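# Screw two feeder screws into the housing's empty holes

## Task

Take screws from the screw feeder and drive one into each of the two empty holes in the housing, turning each with the screwdriver motor until the motor halts on its own at the torque limit (stopped_at_torque=1 in a result). Once a screw has reached that state, do not turn or shift it any further. A screw pressed in rather than turned must be fully unscrewed and then driven again. When both are done, release the screw, raise the screwdriver well clear above the screw heads and move away.

## Robot and tools

Robot: a single six-joint Doosan M1013 arm carrying a powered screwdriver. The tool has a hex key inside a thin vacuum sleeve that can hold a screw on the key. The tool point is the tip of the hex key when nothing presses on it; the key lies along the tool point's +z axis and can be pushed back into the tool by up to 12 mm. A flat block extends roughly 9 cm from the last joint's axis toward the tool's -y side and rotates with it, so watch its clearance. The only camera is cam_wrist (616x616), mounted on the wrist.

Frames: the scene frame has its origin on the table surface below the arm base, +z up, +y to the left when looking along +x. Results report the tool point position in metres and orientation as a wxyz quaternion, plus linear (m/s) and angular (rad/s) velocities, all in the scene frame. Printed positions can be slightly off, especially at long reach.

The motion row: every moving command is one row of 9 numbers, each within [-1, 1], in this order: dx, dy, dz, rx, ry, rz, spindle, torque_limit, sleeve_vacuum. The first six are an offset, not an absolute pose, expressed in the tool point's own axes. They are measured from the tool point pose shown in the most recent result that contained it (or, before any such result, and for later calls inside the same reply, from where the robot is when the action begins). A value of 1.0 equals 0.6 m for dx, dy, dz and 180 degrees for rx, ry, rz; the three rotation numbers form one rotation vector. All zeros therefore drives back to the reference pose; it is not a pause.

Spindle: +1 spins the key clockwise at 500 rpm (screwing in), -1 spins it the other way at the same speed; it needs 0.5 s to reach full speed. The motor holds the last value, keeps running between calls, and the arm does not follow the screw on its own, so finish actions with spindle 0. torque_limit maps linearly from 0.3 N m at -1 to 1.2 N m at +1 and persists. sleeve_vacuum above 0.01 holds a screw; anything else releases it; it also persists.

Tools:
- execute_actions {"actions": [...], "pictures": bool}. An empty list returns the current state without commanding anything. One action: {"rows": [[9 numbers], ...], "steps": n} with 1 to 15 rows and steps up to 15 (default 15), each step 1/30 s; each row is used for one step, the final row repeated if rows are fewer than steps. Every row is an offset from the same reference pose, not from the previous row. A wait: {"steps": n}, up to 300, counted from the previous result (time spent replying counts). A refused call sends nothing.
- move {"target": [9 numbers], "speed": m/s}: a straight-line path of the tool point to the target offset (same reference rule). Speed 0.002 to 0.5, default 0.25; rotation up to twice that in rad/s. Paths last 0.5 to 10 s and stop short if longer. The non-pose numbers are applied at the start. It does not avoid obstacles and can overshoot speed near a straight arm. The result adds a "move:" line: done, off_target, moving, held or fault, plus limits (paced = pose clipped; held = some steps blocked) and distance to target.
- wait {"seconds": 0 to 10}: lets time pass with no new command.
- zoom_image {"camera": "cam_wrist", "region": [x0, y0, x1, y1]}: enlarged crop of the latest image, pixels from the top-left, at most 504x504.
- read_manual {"section": "licences"}: licence texts only.
- finished_scene {"scene": number}: ends the current scene irreversibly and reports success.

Control behaviour: each step the commanded pose is clipped to within 70 mm and 16 degrees of the measured pose; after an action the arm only continues to the last clipped pose, so check the reported pose and send the remainder. Position is favoured over orientation when both cannot be met. "Hand target" shows where the controller is heading. A "pose unreachable" line or HELD marks steps changed or blocked by the clearance check.

Engaging a screw: put the tool point on the screw's axis, 2 mm under the top of its head, then rotate slowly with spindle between -0.2 and 0.2. Negative engages without advancing; positive engages and drives. While driving, feed the arm down 0.7 mm per turn. Tightening stops at 95% of torque_limit (head seated or thread jammed), and stopped_at_torque becomes 1; after that, positive spindle has no effect until spindle has stayed at 0 or below for 0.5 s. Loosening does not stop by itself; if turns does not decrease, increase torque_limit. screw_detected reads 1 when sleeve_vacuum_kpa exceeds 30, meaning a screw head seals the sleeve. turns counts key revolutions since the start, clockwise positive.

Avoid: the arm is stiff, so commanding even slightly past a firm contact, or fast contact, can trigger a fault. A fault (joint torque at its load limit: waist/shoulder 306, elbow 144, wrist joints 40.5 N m; or any external force reaching 144 N) halts the arm for 10 s, skips the rest of the call and switches the spindle off. Long holding heats motors; a MOTOR HOT warning precedes a braking over-temperature stop. Do not drop screws, slam, or push anything off the table; loose items may be nudged occasionally.

Each tool is called as name(argument=value, ...), one argument or row to a line, values as JSON.

## Session

execute_actions(
  actions=[],
)

Scene clock: 0.00 s of 6600.00 s.
end_effector_position=(+0.4088, +0.0697, +0.3336) sleeve_vacuum_kpa=0 screw_detected=0 stopped_at_torque=0 turns=0.00 end_effector_quat_wxyz=(-0.000, +0.708, +0.706, +0.001) end_effector_velocity=(-0.001, +0.001, -0.000) end_effector_angular_velocity=(+0.003, +0.002, -0.001)
Joint positions: [-0.098 -0.237  1.938  0.002  1.443 -0.098]
Joint velocities: [-0.    -0.     0.001  0.003  0.001  0.   ]
Hand target: +0.409, +0.070, +0.334; -0.000, +0.708, +0.706, +0.001

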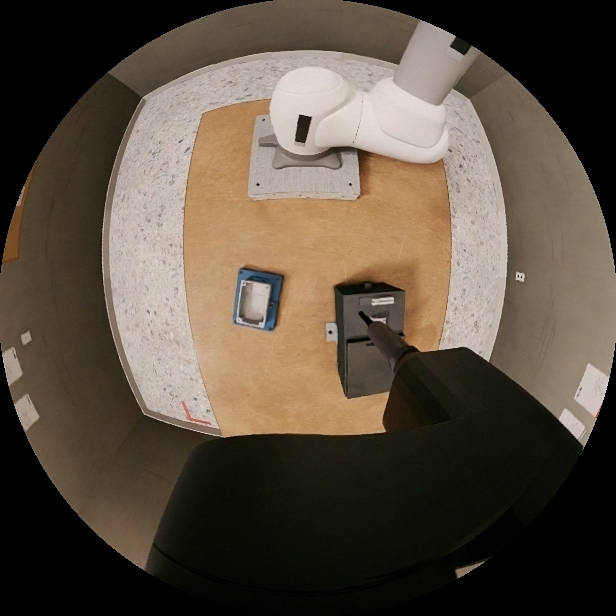

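zoom_image(
  camera="cam_wrist",
  region=[220,250,420,410],
)

move(
  target=[0,0,0.2,0,0,0,0,0,0],
)

zoom_image(
  camera="cam_wrist",
  region=[190,250,450,410],
)

Region (220, 250, 420, 410) of cam_wrist's 616x616 image, scaled by 2.520, with more detail than that image has; it fills the top 403 rows of this view, and the rest is white.

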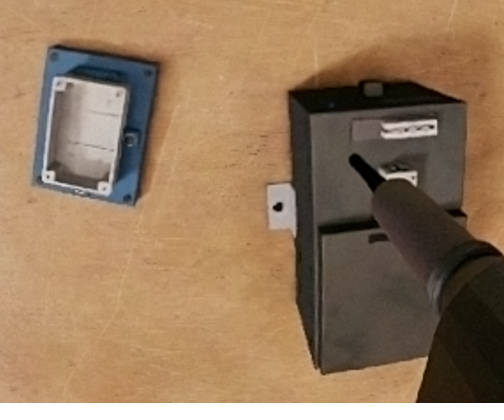

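Scene clock: 7.23 s of 6600.00 s.
end_effector_position=(+0.4091, +0.0695, +0.2137) sleeve_vacuum_kpa=0 screw_detected=0 stopped_at_torque=0 turns=0.00 end_effector_quat_wxyz=(-0.000, +0.708, +0.706, +0.001) end_effector_velocity=(-0.000, +0.000, -0.001) end_effector_angular_velocity=(-0.000, +0.001, +0.001)
Joint positions: [-0.098 -0.184  2.119  0.001  1.209 -0.098]
Joint velocities: [ 0.     0.     0.001 -0.    -0.001 -0.   ]
Hand target: +0.409, +0.070, +0.214; -0.000, +0.708, +0.706, +0.001
Off the commanded pose: 0.000 m, 0 deg.
After step 90, 3.33 s passed at rest.
move: done

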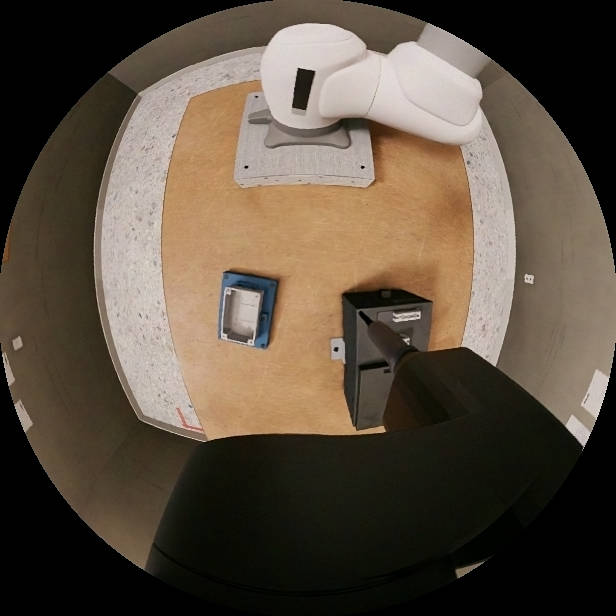

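Region (190, 250, 450, 410) of cam_wrist's 616x616 image, scaled by 1.938, with more detail than that image has; it fills the top 310 rows of this view, and the rest is white.

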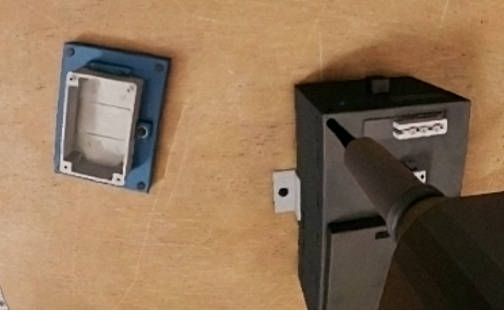

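move(
  target=[0.22,0.1,0,0,0,0,0,0,0],
)

zoom_image(
  camera="cam_wrist",
  region=[280,240,400,360],
)

Scene clock: 12.17 s of 6600.00 s.
end_effector_position=(+0.4692, +0.2011, +0.2138) sleeve_vacuum_kpa=0 screw_detected=0 stopped_at_torque=0 turns=0.00 end_effector_quat_wxyz=(-0.000, +0.708, +0.706, +0.001) end_effector_velocity=(-0.001, +0.000, -0.001) end_effector_angular_velocity=(-0.000, +0.002, -0.000)
Joint positions: [ 0.191 -0.054  2.007  0.001  1.19   0.192]
Joint velocities: [0.001 0.    0.001 0.    0.    0.001]
Hand target: +0.469, +0.201, +0.214; -0.000, +0.708, +0.706, +0.001
Off the commanded pose: 0.000 m, 0 deg.
After step 90, 0.93 s passed at rest.
move: done

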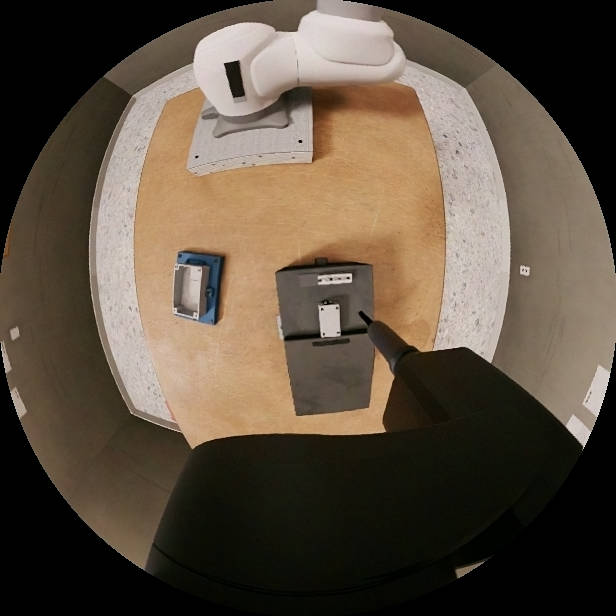

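Region (280, 240, 400, 360) of cam_wrist's 616x616 image, scaled by 4.200, with more detail than that image has.

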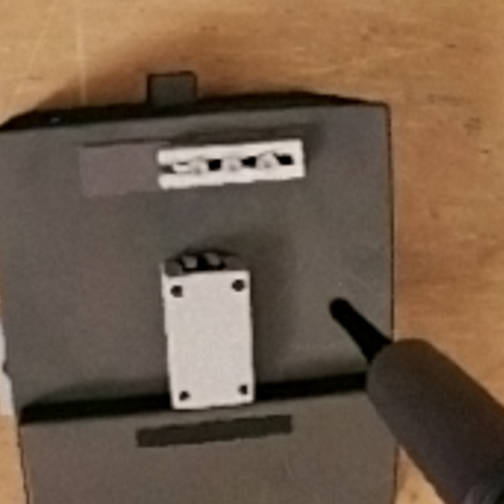

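move(
  target=[-0.012,-0.065,0.06,0,0,0,0,0,0],
)

zoom_image(
  camera="cam_wrist",
  region=[310,270,390,350],
)

move(
  target=[0,0,0.025,0,0,0,0,0,0],
  speed=0.03,
)

zoom_image(
  camera="cam_wrist",
  region=[310,270,390,350],
)

Scene clock: 19.00 s of 6600.00 s.
end_effector_position=(+0.4304, +0.1940, +0.1777) sleeve_vacuum_kpa=0 screw_detected=0 stopped_at_torque=0 turns=0.00 end_effector_quat_wxyz=(-0.000, +0.708, +0.706, +0.001) end_effector_velocity=(-0.000, -0.000, -0.000) end_effector_angular_velocity=(-0.000, -0.000, +0.000)
Joint positions: [ 0.192 -0.093  2.114  0.001  1.123  0.193]
Joint velocities: [-0.    -0.     0.001 -0.    -0.001 -0.   ]
Hand target: +0.430, +0.194, +0.178; -0.000, +0.708, +0.706, +0.001
Off the commanded pose: 0.000 m, 0 deg.
After step 90, 3.10 s passed at rest.
move: done

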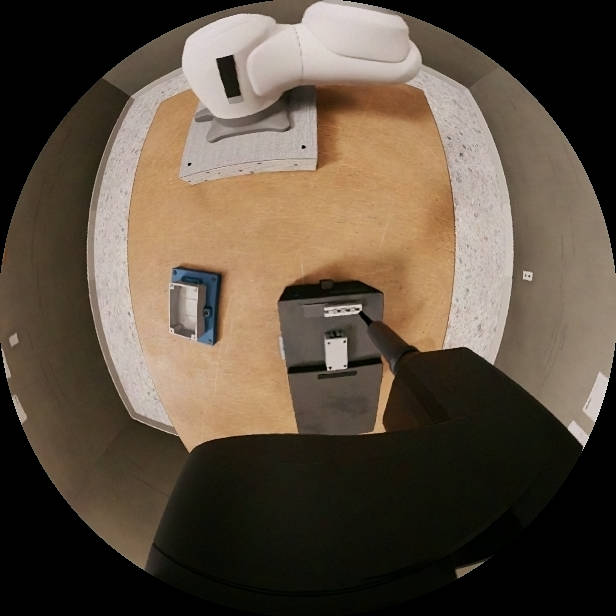

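Region (310, 270, 390, 350) of cam_wrist's 616x616 image, scaled by 6.300, with more detail than that image has.

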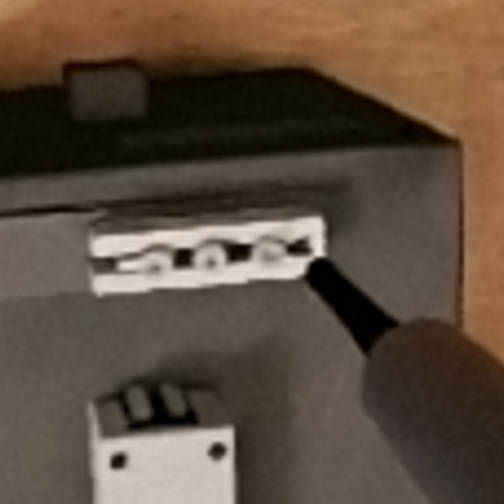

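Scene clock: 19.77 s of 6600.00 s.
end_effector_position=(+0.4304, +0.1940, +0.1627) sleeve_vacuum_kpa=0 screw_detected=0 stopped_at_torque=0 turns=0.00 end_effector_quat_wxyz=(-0.000, +0.708, +0.706, +0.001) end_effector_velocity=(+0.000, +0.000, -0.000) end_effector_angular_velocity=(+0.000, -0.001, -0.001)
Joint positions: [ 0.192 -0.081  2.132  0.001  1.092  0.193]
Joint velocities: [-0.     0.     0.001  0.    -0.002  0.   ]
Hand target: +0.430, +0.194, +0.163; -0.000, +0.708, +0.706, +0.001
Off the commanded pose: 0.000 m, 0 deg.
move: done

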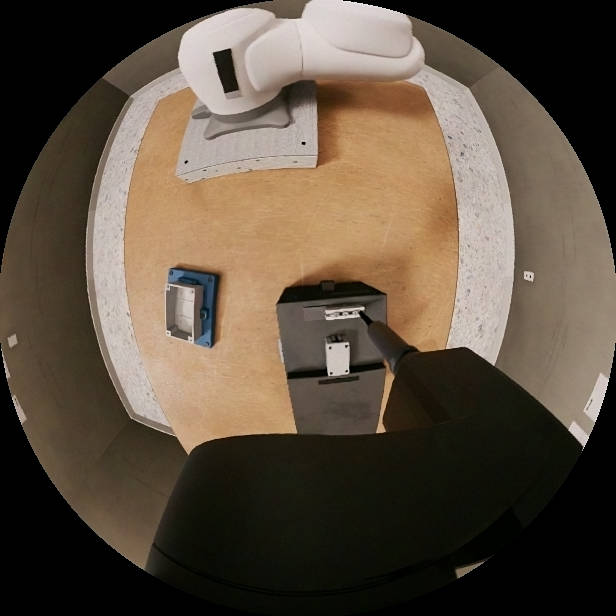

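Region (310, 270, 390, 350) of cam_wrist's 616x616 image, scaled by 6.300, with more detail than that image has.

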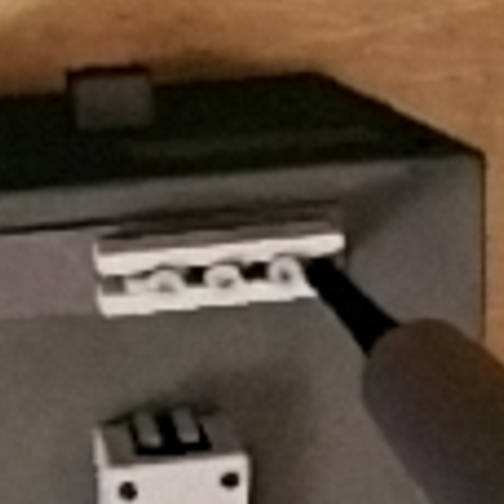

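move(
  target=[-0.0073,0.0066,0.012,0,0,0,0,0,1],
  speed=0.03,
)

zoom_image(
  camera="cam_wrist",
  region=[310,270,390,350],
)

move(
  target=[0,0,0.012,0,0,0,0,0,1],
  speed=0.01,
)

zoom_image(
  camera="cam_wrist",
  region=[310,270,390,350],
)

Scene clock: 29.17 s of 6600.00 s.
end_effector_position=(+0.4343, +0.1897, +0.1556) sleeve_vacuum_kpa=14 screw_detected=0 stopped_at_torque=0 turns=0.00 end_effector_quat_wxyz=(-0.000, +0.708, +0.706, +0.001) end_effector_velocity=(+0.001, +0.000, +0.000) end_effector_angular_velocity=(+0.001, -0.001, -0.000)
Joint positions: [ 0.181 -0.07   2.137  0.001  1.076  0.181]
Joint velocities: [-0.001  0.    -0.001  0.001 -0.001 -0.001]
Hand target: +0.434, +0.190, +0.156; -0.000, +0.708, +0.706, +0.001
Off the commanded pose: 0.000 m, 0 deg.
After step 90, 5.70 s passed at rest.
move: done

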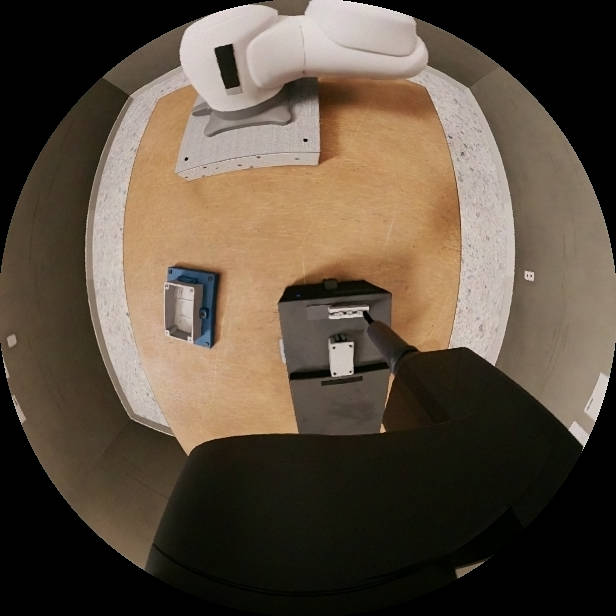

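Region (310, 270, 390, 350) of cam_wrist's 616x616 image, scaled by 6.300, with more detail than that image has.

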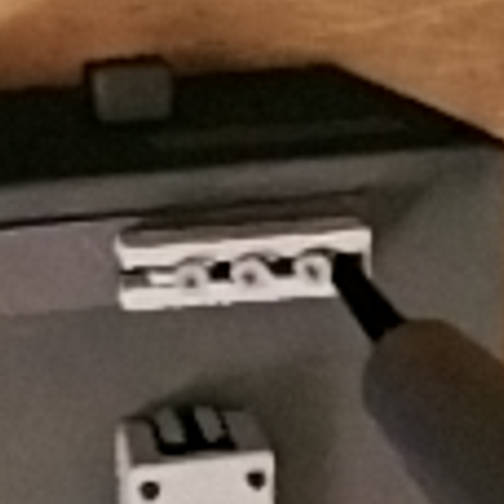

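Scene clock: 30.10 s of 6600.00 s.
end_effector_position=(+0.4344, +0.1897, +0.1484) sleeve_vacuum_kpa=14 screw_detected=0 stopped_at_torque=0 turns=0.01 end_effector_quat_wxyz=(-0.000, +0.709, +0.706, +0.001) end_effector_velocity=(+0.000, -0.000, -0.000) end_effector_angular_velocity=(-0.001, +0.000, -0.000)
Joint positions: [ 0.181 -0.063  2.145  0.001  1.061  0.181]
Joint velocities: [ 0.     0.001  0.    -0.001 -0.     0.001]
Hand target: +0.434, +0.190, +0.148; -0.000, +0.708, +0.706, +0.001
Off the commanded pose: 0.000 m, 0 deg.
move: done

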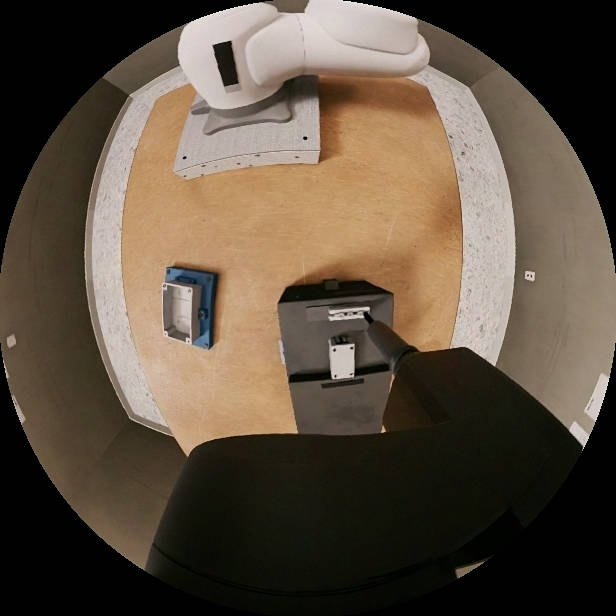

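Region (310, 270, 390, 350) of cam_wrist's 616x616 image, scaled by 6.300, with more detail than that image has.

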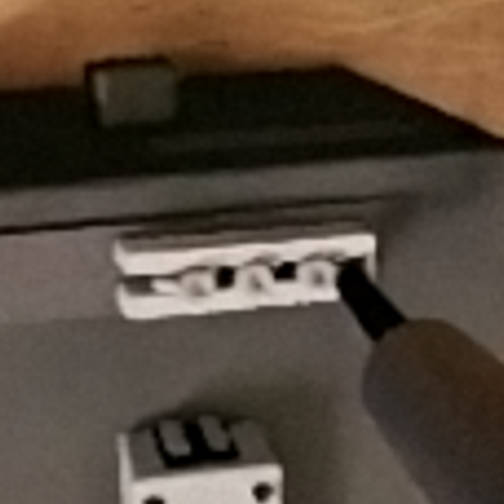

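move(
  target=[0,0,-0.03,0,0,0,0,0,1],
  speed=0.03,
)

move(
  target=[-0.004,-0.005,0,0,0,0,0,0,1],
)

zoom_image(
  camera="cam_wrist",
  region=[310,270,390,350],
)

move(
  target=[0,0,0.012,0,0,0,0,0,1],
  speed=0.01,
)

zoom_image(
  camera="cam_wrist",
  region=[310,270,390,350],
)

Scene clock: 40.50 s of 6600.00 s.
end_effector_position=(+0.4344, +0.1895, +0.1664) sleeve_vacuum_kpa=14 screw_detected=0 stopped_at_torque=0 turns=0.03 end_effector_quat_wxyz=(+0.000, +0.708, +0.706, +0.001) end_effector_velocity=(+0.001, +0.002, +0.001) end_effector_angular_velocity=(+0.004, -0.002, -0.002)
Joint positions: [ 0.181 -0.079  2.124  0.001  1.099  0.181]
Joint velocities: [-0.    -0.    -0.002  0.004 -0.    -0.   ]
Hand target: +0.434, +0.190, +0.166; -0.000, +0.708, +0.706, +0.001
Off the commanded pose: 0.000 m, 0 deg.
After step 170, 3.87 s passed at rest.
move: done

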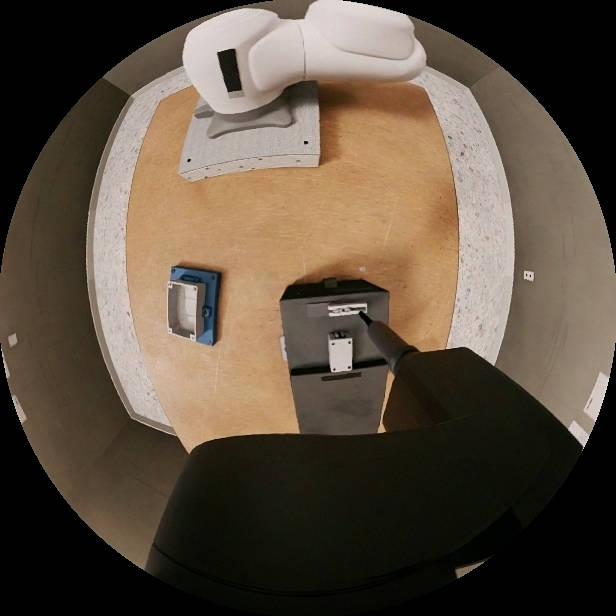

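Scene clock: 41.20 s of 6600.00 s.
end_effector_position=(+0.4314, +0.1871, +0.1664) sleeve_vacuum_kpa=14 screw_detected=0 stopped_at_torque=0 turns=0.03 end_effector_quat_wxyz=(-0.000, +0.708, +0.706, +0.001) end_effector_velocity=(+0.000, +0.001, +0.000) end_effector_angular_velocity=(+0.002, +0.000, -0.002)
Joint positions: [ 0.177 -0.085  2.129  0.001  1.1    0.177]
Joint velocities: [ 0.    -0.    -0.     0.002 -0.     0.001]
Hand target: +0.431, +0.187, +0.166; +0.000, +0.708, +0.706, +0.001
Off the commanded pose: 0.000 m, 0 deg.
move: done

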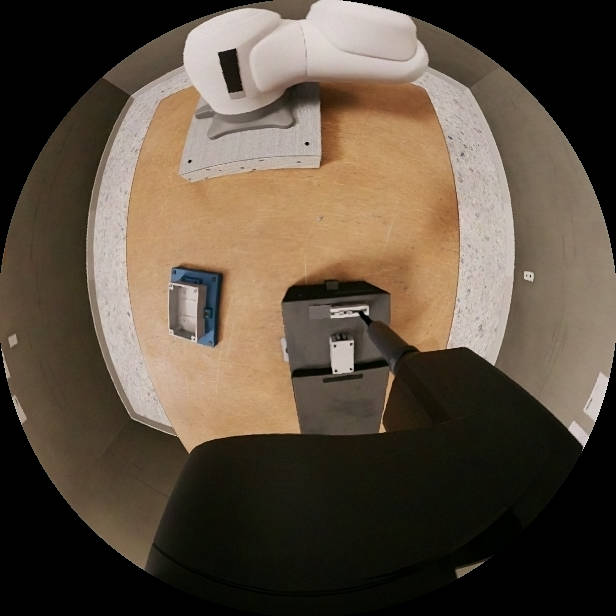

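Region (310, 270, 390, 350) of cam_wrist's 616x616 image, scaled by 6.300, with more detail than that image has.

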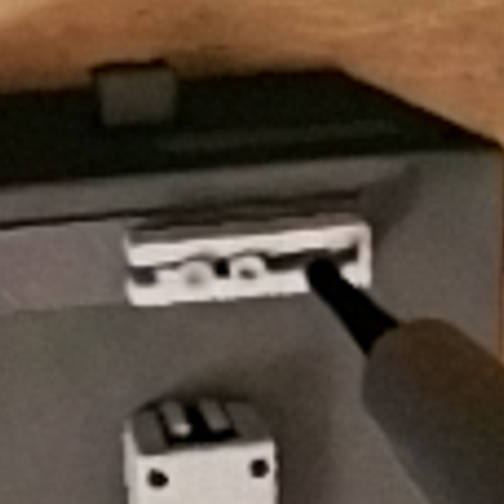

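Scene clock: 42.13 s of 6600.00 s.
end_effector_position=(+0.4314, +0.1871, +0.1592) sleeve_vacuum_kpa=14 screw_detected=0 stopped_at_torque=0 turns=0.03 end_effector_quat_wxyz=(+0.000, +0.708, +0.706, +0.001) end_effector_velocity=(+0.000, +0.000, +0.000) end_effector_angular_velocity=(+0.000, +0.000, +0.000)
Joint positions: [ 0.177 -0.079  2.138  0.001  1.085  0.177]
Joint velocities: [-0.     0.    -0.     0.001  0.    -0.001]
Hand target: +0.431, +0.187, +0.159; +0.000, +0.708, +0.706, +0.001
Off the commanded pose: 0.000 m, 0 deg.
move: done

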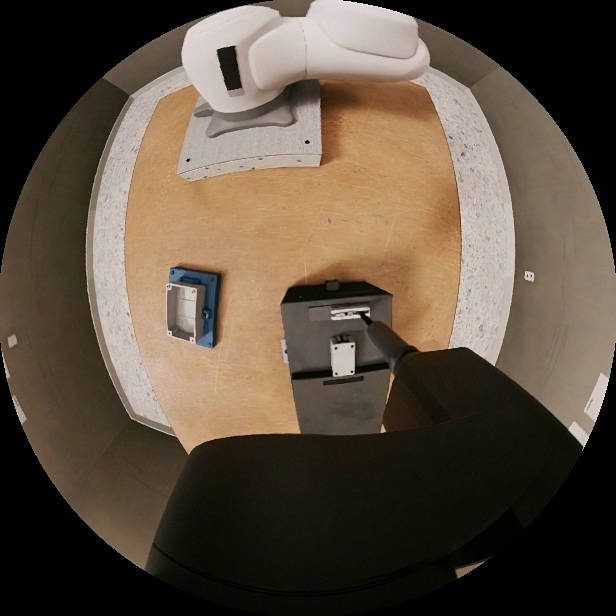

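Region (310, 270, 390, 350) of cam_wrist's 616x616 image, scaled by 6.300, with more detail than that image has.

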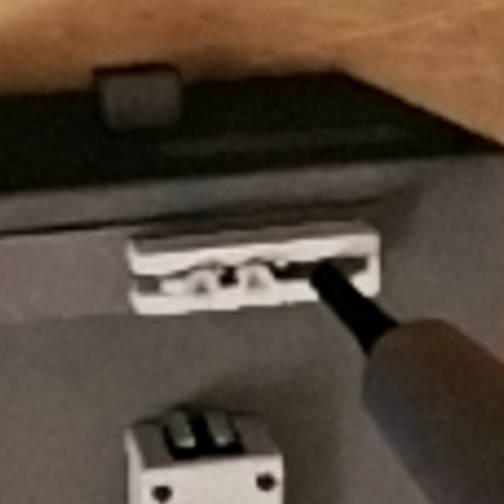

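move(
  target=[0,0,0.006,0,0,0,0,0,1],
  speed=0.01,
)

zoom_image(
  camera="cam_wrist",
  region=[310,270,390,350],
)

move(
  target=[0,0,0.006,0,0,0,0,0,1],
  speed=0.01,
)

zoom_image(
  camera="cam_wrist",
  region=[310,270,390,350],
)

Scene clock: 48.43 s of 6600.00 s.
end_effector_position=(+0.4314, +0.1871, +0.1556) sleeve_vacuum_kpa=14 screw_detected=0 stopped_at_torque=0 turns=0.03 end_effector_quat_wxyz=(+0.000, +0.708, +0.706, +0.001) end_effector_velocity=(+0.000, -0.000, +0.000) end_effector_angular_velocity=(-0.000, -0.000, -0.001)
Joint positions: [ 0.177 -0.076  2.142  0.001  1.077  0.177]
Joint velocities: [-0.     0.    -0.    -0.    -0.     0.001]
Hand target: +0.431, +0.187, +0.156; +0.000, +0.708, +0.706, +0.001
Off the commanded pose: 0.000 m, 0 deg.
move: done

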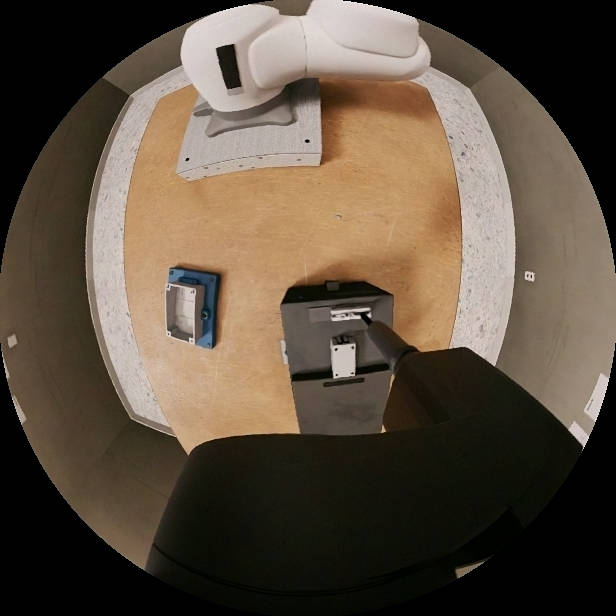

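Region (310, 270, 390, 350) of cam_wrist's 616x616 image, scaled by 6.300, with more detail than that image has.

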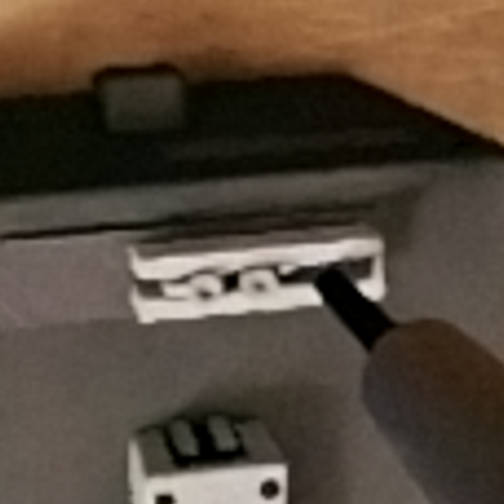

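Scene clock: 49.13 s of 6600.00 s.
end_effector_position=(+0.4314, +0.1871, +0.1520) sleeve_vacuum_kpa=14 screw_detected=0 stopped_at_torque=0 turns=0.03 end_effector_quat_wxyz=(+0.000, +0.708, +0.706, +0.001) end_effector_velocity=(-0.000, +0.001, +0.000) end_effector_angular_velocity=(+0.001, -0.000, +0.001)
Joint positions: [ 0.177 -0.072  2.146  0.001  1.069  0.177]
Joint velocities: [ 0.     0.    -0.     0.001 -0.    -0.001]
Hand target: +0.431, +0.187, +0.152; +0.000, +0.708, +0.706, +0.001
Off the commanded pose: 0.000 m, 0 deg.
move: done

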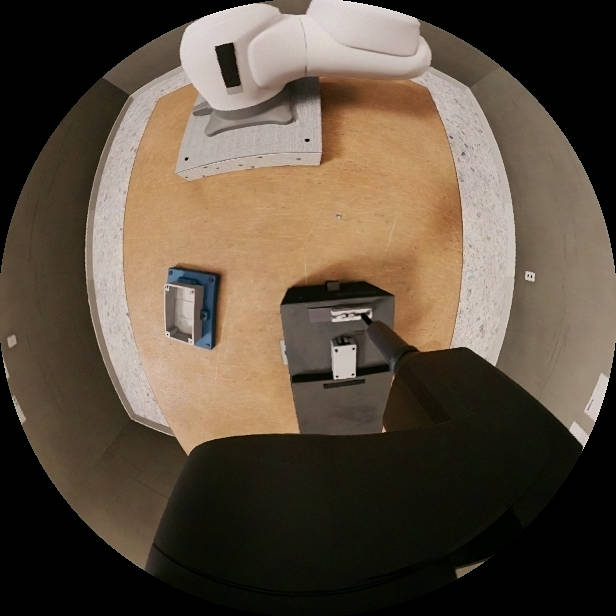

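Region (310, 270, 390, 350) of cam_wrist's 616x616 image, scaled by 6.300, with more detail than that image has.

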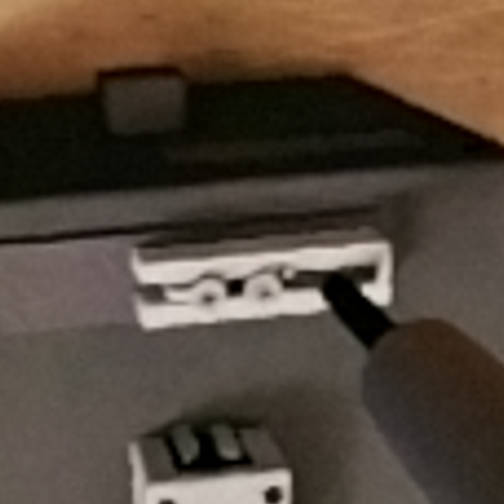

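move(
  target=[0,0,-0.04,0,0,0,0,0,1],
  speed=0.05,
)

move(
  target=[-0.0245,0,0,0,0,0,0,0,1],
)

zoom_image(
  camera="cam_wrist",
  region=[310,270,390,350],
)

Scene clock: 53.53 s of 6600.00 s.
end_effector_position=(+0.4314, +0.1871, +0.1760) sleeve_vacuum_kpa=14 screw_detected=0 stopped_at_torque=0 turns=0.03 end_effector_quat_wxyz=(+0.000, +0.708, +0.706, +0.001) end_effector_velocity=(+0.000, +0.001, +0.001) end_effector_angular_velocity=(+0.002, -0.000, -0.001)
Joint positions: [ 0.177 -0.093  2.117  0.001  1.12   0.177]
Joint velocities: [ 0.    -0.    -0.001  0.002  0.    -0.   ]
Hand target: +0.431, +0.187, +0.176; -0.000, +0.708, +0.706, +0.001
Off the commanded pose: 0.000 m, 0 deg.
After step 90, 0.63 s passed at rest.
move: done

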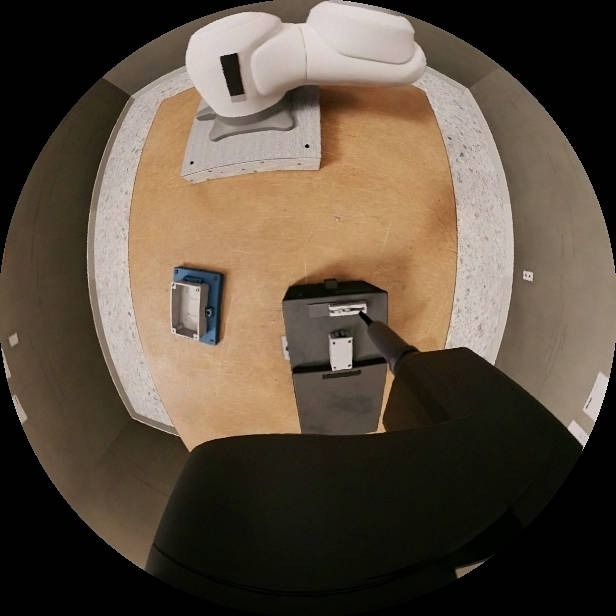

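Scene clock: 54.23 s of 6600.00 s.
end_effector_position=(+0.4313, +0.1725, +0.1760) sleeve_vacuum_kpa=14 screw_detected=0 stopped_at_torque=0 turns=0.03 end_effector_quat_wxyz=(-0.000, +0.708, +0.706, +0.001) end_effector_velocity=(+0.000, -0.000, +0.000) end_effector_angular_velocity=(-0.000, -0.000, +0.001)
Joint positions: [ 0.144 -0.099  2.122  0.001  1.121  0.144]
Joint velocities: [-0.    -0.    -0.001 -0.     0.    -0.001]
Hand target: +0.431, +0.172, +0.176; -0.000, +0.708, +0.706, +0.001
Off the commanded pose: 0.000 m, 0 deg.
move: done

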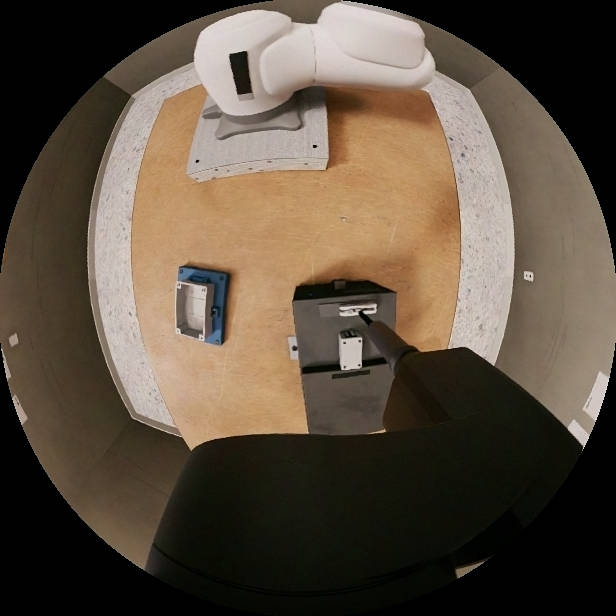

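Region (310, 270, 390, 350) of cam_wrist's 616x616 image, scaled by 6.300, with more detail than that image has.

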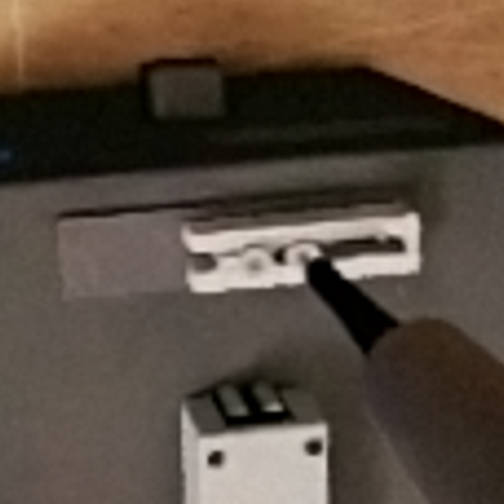

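move(
  target=[-0.001,0,0.012,0,0,0,0,0,1],
  speed=0.02,
)

move(
  target=[0,0,0.01,0,0,0,0,0,1],
  speed=0.006,
)

zoom_image(
  camera="cam_wrist",
  region=[335,290,385,340],
)

Scene clock: 59.33 s of 6600.00 s.
end_effector_position=(+0.4314, +0.1719, +0.1688) sleeve_vacuum_kpa=39 screw_detected=1 stopped_at_torque=0 turns=0.03 end_effector_quat_wxyz=(+0.000, +0.708, +0.706, +0.001) end_effector_velocity=(+0.000, +0.001, -0.000) end_effector_angular_velocity=(+0.002, -0.000, -0.001)
Joint positions: [ 0.143 -0.093  2.131  0.001  1.105  0.143]
Joint velocities: [-0.     0.     0.     0.002 -0.001  0.   ]
Hand target: +0.431, +0.172, +0.169; +0.000, +0.708, +0.706, +0.001
Off the commanded pose: 0.000 m, 0 deg.
After step 90, 1.40 s passed at rest.
move: done

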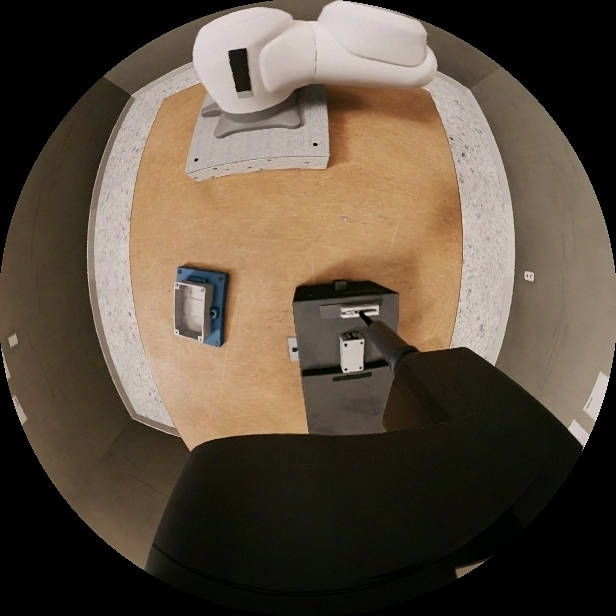

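Scene clock: 60.57 s of 6600.00 s.
end_effector_position=(+0.4314, +0.1719, +0.1628) sleeve_vacuum_kpa=39 screw_detected=1 stopped_at_torque=0 turns=0.03 end_effector_quat_wxyz=(+0.000, +0.708, +0.706, +0.001) end_effector_velocity=(+0.000, -0.001, -0.000) end_effector_angular_velocity=(-0.001, -0.001, +0.000)
Joint positions: [ 0.143 -0.088  2.139  0.001  1.093  0.143]
Joint velocities: [-0.001  0.    -0.    -0.001 -0.001 -0.001]
Hand target: +0.431, +0.172, +0.163; +0.000, +0.708, +0.706, +0.001
Off the commanded pose: 0.000 m, 0 deg.
move: done

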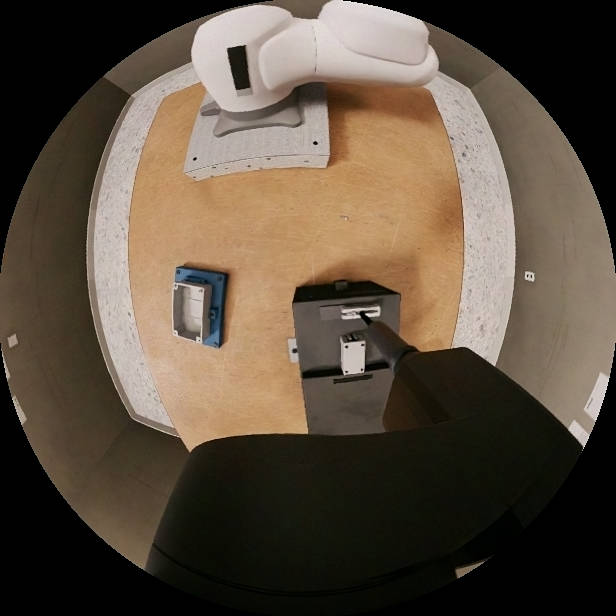

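Region (335, 290, 385, 340) of cam_wrist's 616x616 image, scaled by 10.080, with more detail than that image has.

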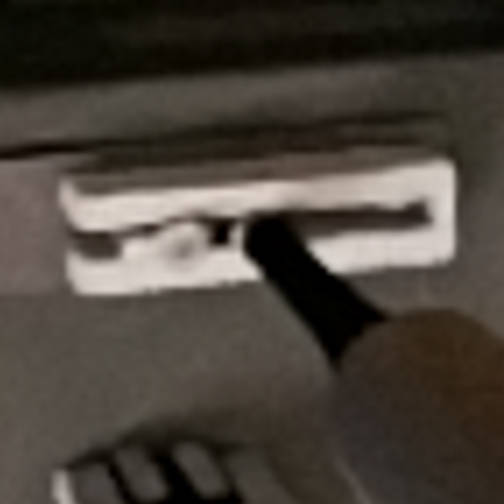

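move(
  target=[-0.0006,0,0.007,0,0,0,-0.15,0,1],
  speed=0.004,
)

move(
  target=[0,0,-0.06,0,0,0,0,0,1],
  speed=0.04,
)

move(
  target=[-0.45,0.1,0,0,0,0,0,0,1],
)

move(
  target=[0,0,0.12,0,0,0,0,0,1],
)

zoom_image(
  camera="cam_wrist",
  region=[270,220,400,350],
)

Scene clock: 68.20 s of 6600.00 s.
end_effector_position=(+0.4314, +0.1715, +0.1586) sleeve_vacuum_kpa=40 screw_detected=1 stopped_at_torque=0 turns=-1.52 end_effector_quat_wxyz=(+0.000, +0.708, +0.706, +0.001) end_effector_velocity=(-0.001, +0.000, -0.001) end_effector_angular_velocity=(-0.000, +0.002, -0.000)
Joint positions: [ 0.142 -0.085  2.144  0.001  1.084  0.142]
Joint velocities: [0.    0.    0.001 0.    0.    0.001]
Hand target: +0.431, +0.171, +0.159; +0.000, +0.708, +0.706, +0.001
Off the commanded pose: 0.000 m, 0 deg.
After step 90, 3.37 s passed at rest.
move: done

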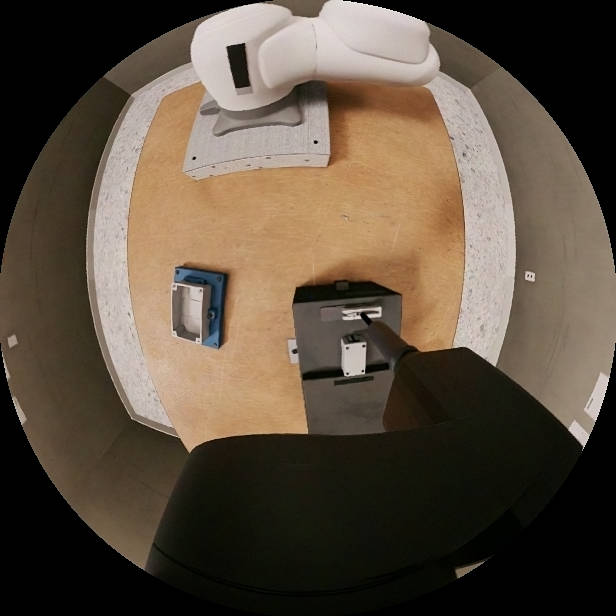

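Scene clock: 69.60 s of 6600.00 s.
end_effector_position=(+0.4313, +0.1715, +0.1946) sleeve_vacuum_kpa=39 screw_detected=1 stopped_at_torque=0 turns=-1.81 end_effector_quat_wxyz=(-0.000, +0.708, +0.706, +0.001) end_effector_velocity=(-0.000, +0.000, +0.000) end_effector_angular_velocity=(+0.000, -0.000, -0.000)
Joint positions: [ 0.142 -0.114  2.099  0.001  1.159  0.142]
Joint velocities: [ 0. -0. -0.  0.  0.  0.]
Hand target: +0.431, +0.172, +0.195; -0.000, +0.708, +0.706, +0.001
Off the commanded pose: 0.000 m, 0 deg.
move: done

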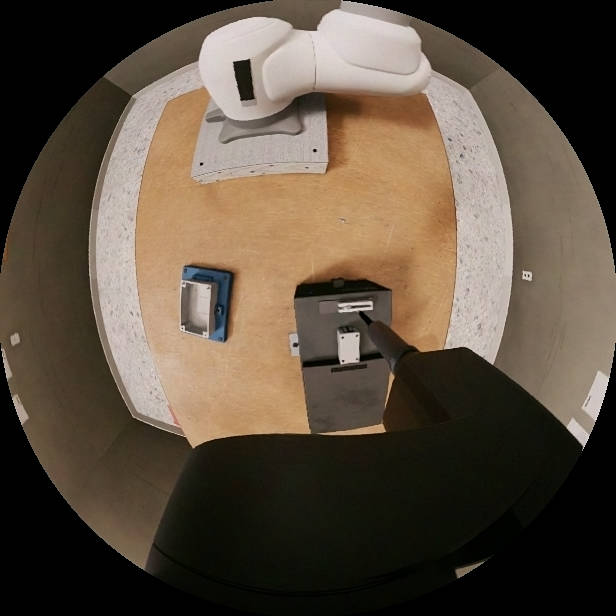

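Scene clock: 71.13 s of 6600.00 s.
end_effector_position=(+0.4912, -0.0982, +0.1949) sleeve_vacuum_kpa=39 screw_detected=1 stopped_at_torque=0 turns=-1.81 end_effector_quat_wxyz=(+0.000, +0.708, +0.706, +0.001) end_effector_velocity=(-0.000, +0.000, -0.000) end_effector_angular_velocity=(+0.002, +0.000, -0.001)
Joint positions: [-0.405  0.017  1.975  0.001  1.151 -0.405]
Joint velocities: [-0.001  0.001 -0.     0.002  0.    -0.001]
Hand target: +0.491, -0.098, +0.195; -0.000, +0.708, +0.706, +0.001
Off the commanded pose: 0.001 m, 0 deg.
move: done

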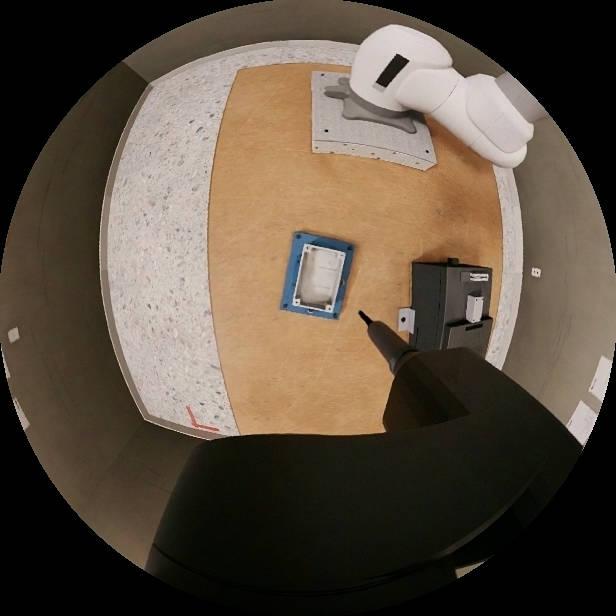

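Scene clock: 71.90 s of 6600.00 s.
end_effector_position=(+0.4915, -0.0983, +0.1229) sleeve_vacuum_kpa=39 screw_detected=1 stopped_at_torque=0 turns=-1.81 end_effector_quat_wxyz=(+0.000, +0.708, +0.706, +0.001) end_effector_velocity=(-0.001, -0.000, -0.001) end_effector_angular_velocity=(-0.000, +0.002, +0.000)
Joint positions: [-0.405  0.078  2.057  0.001  1.008 -0.405]
Joint velocities: [-0.     0.001  0.001 -0.001  0.     0.   ]
Hand target: +0.491, -0.098, +0.123; +0.000, +0.708, +0.706, +0.001
Off the commanded pose: 0.000 m, 0 deg.
move: done

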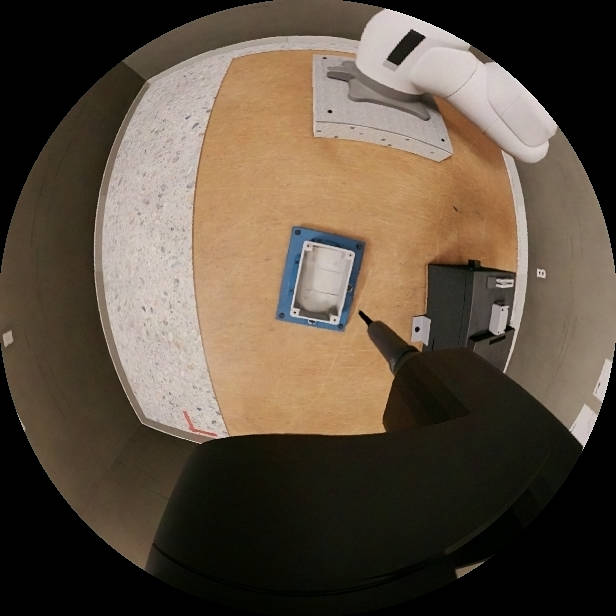

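Region (270, 220, 400, 350) of cam_wrist's 616x616 image, scaled by 3.877, with more detail than that image has.

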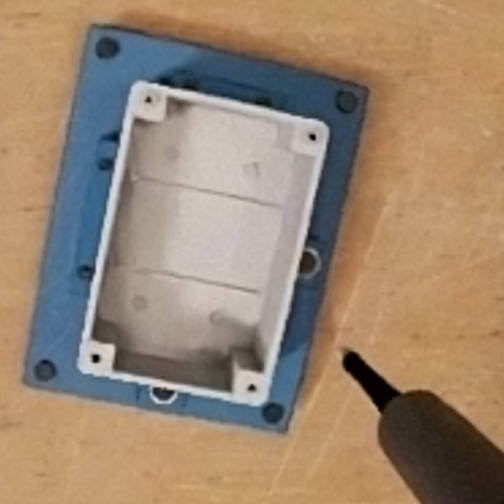

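move(
  target=[-0.11,0.023,0.03,0,0,0,0,0,1],
)

zoom_image(
  camera="cam_wrist",
  region=[310,270,390,350],
)

move(
  target=[-0.035,0,0,0,0,0,0,0,1],
)

zoom_image(
  camera="cam_wrist",
  region=[310,270,390,350],
)

zoom_image(
  camera="cam_wrist",
  region=[340,220,430,310],
)

Scene clock: 80.17 s of 6600.00 s.
end_effector_position=(+0.5053, -0.1642, +0.1050) sleeve_vacuum_kpa=39 screw_detected=1 stopped_at_torque=0 turns=-1.81 end_effector_quat_wxyz=(+0.000, +0.708, +0.706, +0.001) end_effector_velocity=(+0.000, -0.001, -0.000) end_effector_angular_velocity=(-0.000, -0.000, +0.001)
Joint positions: [-0.504  0.153  2.009  0.001  0.982 -0.503]
Joint velocities: [-0.001  0.001 -0.    -0.    -0.    -0.001]
Hand target: +0.505, -0.164, +0.105; +0.000, +0.708, +0.706, +0.001
Off the commanded pose: 0.000 m, 0 deg.
After step 90, 4.50 s passed at rest.
move: done

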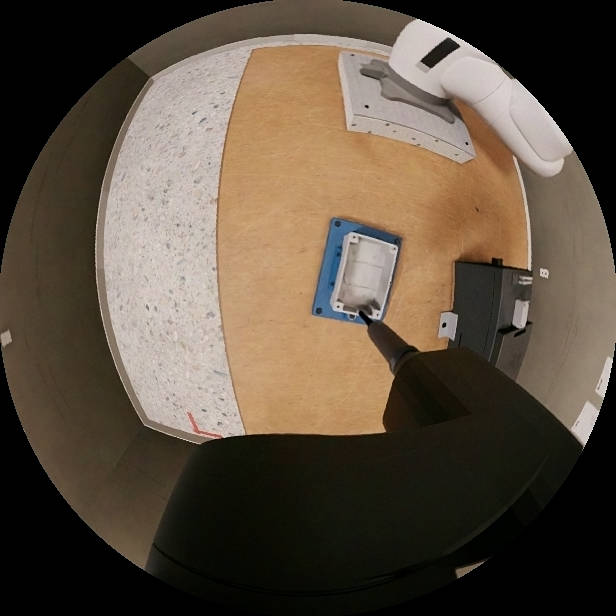

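Region (310, 270, 390, 350) of cam_wrist's 616x616 image, scaled by 6.300, with more detail than that image has.

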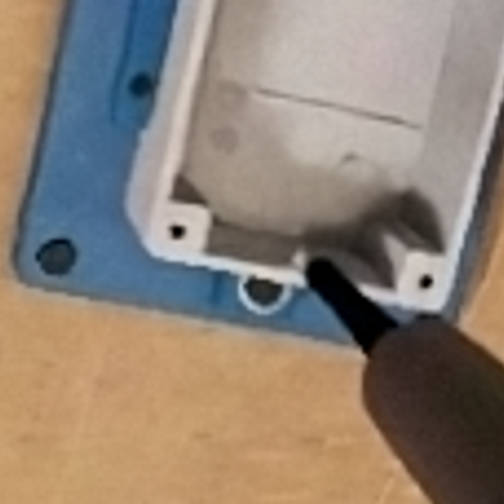

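Scene clock: 80.87 s of 6600.00 s.
end_effector_position=(+0.5052, -0.1852, +0.1051) sleeve_vacuum_kpa=39 screw_detected=1 stopped_at_torque=0 turns=-1.81 end_effector_quat_wxyz=(+0.000, +0.708, +0.706, +0.001) end_effector_velocity=(+0.001, -0.001, +0.001) end_effector_angular_velocity=(-0.000, -0.001, +0.001)
Joint positions: [-0.536  0.166  1.992  0.001  0.984 -0.536]
Joint velocities: [-0.     0.    -0.002  0.     0.    -0.001]
Hand target: +0.505, -0.185, +0.105; +0.000, +0.708, +0.706, +0.002
Off the commanded pose: 0.000 m, 0 deg.
move: done

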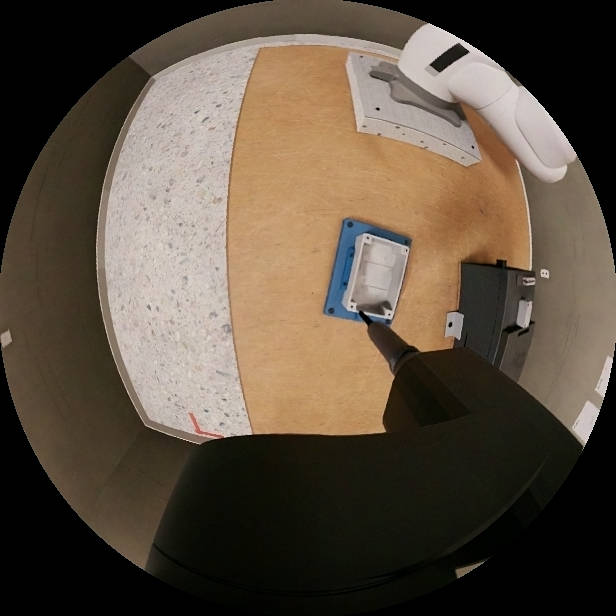

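Region (310, 270, 390, 350) of cam_wrist's 616x616 image, scaled by 6.300, with more detail than that image has.

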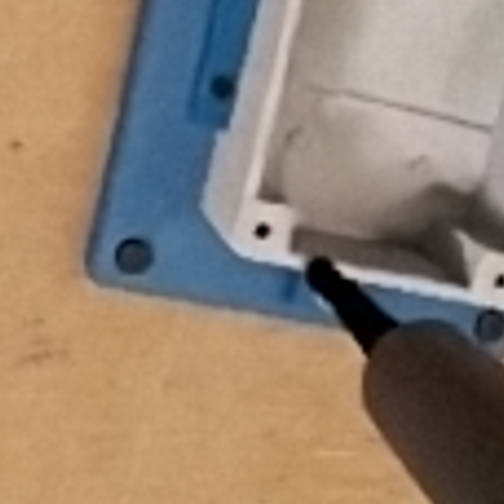

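Region (340, 220, 430, 310) of cam_wrist's 616x616 image, scaled by 5.600, with more detail than that image has.

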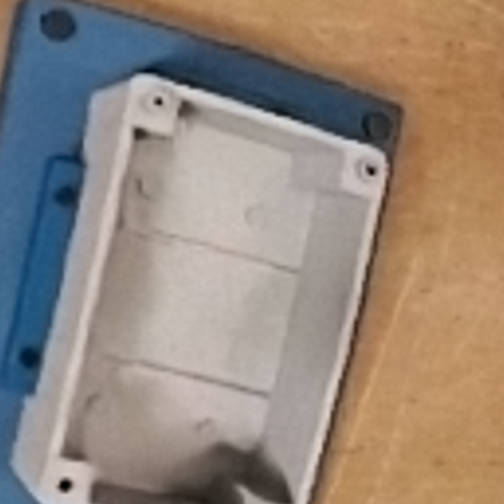

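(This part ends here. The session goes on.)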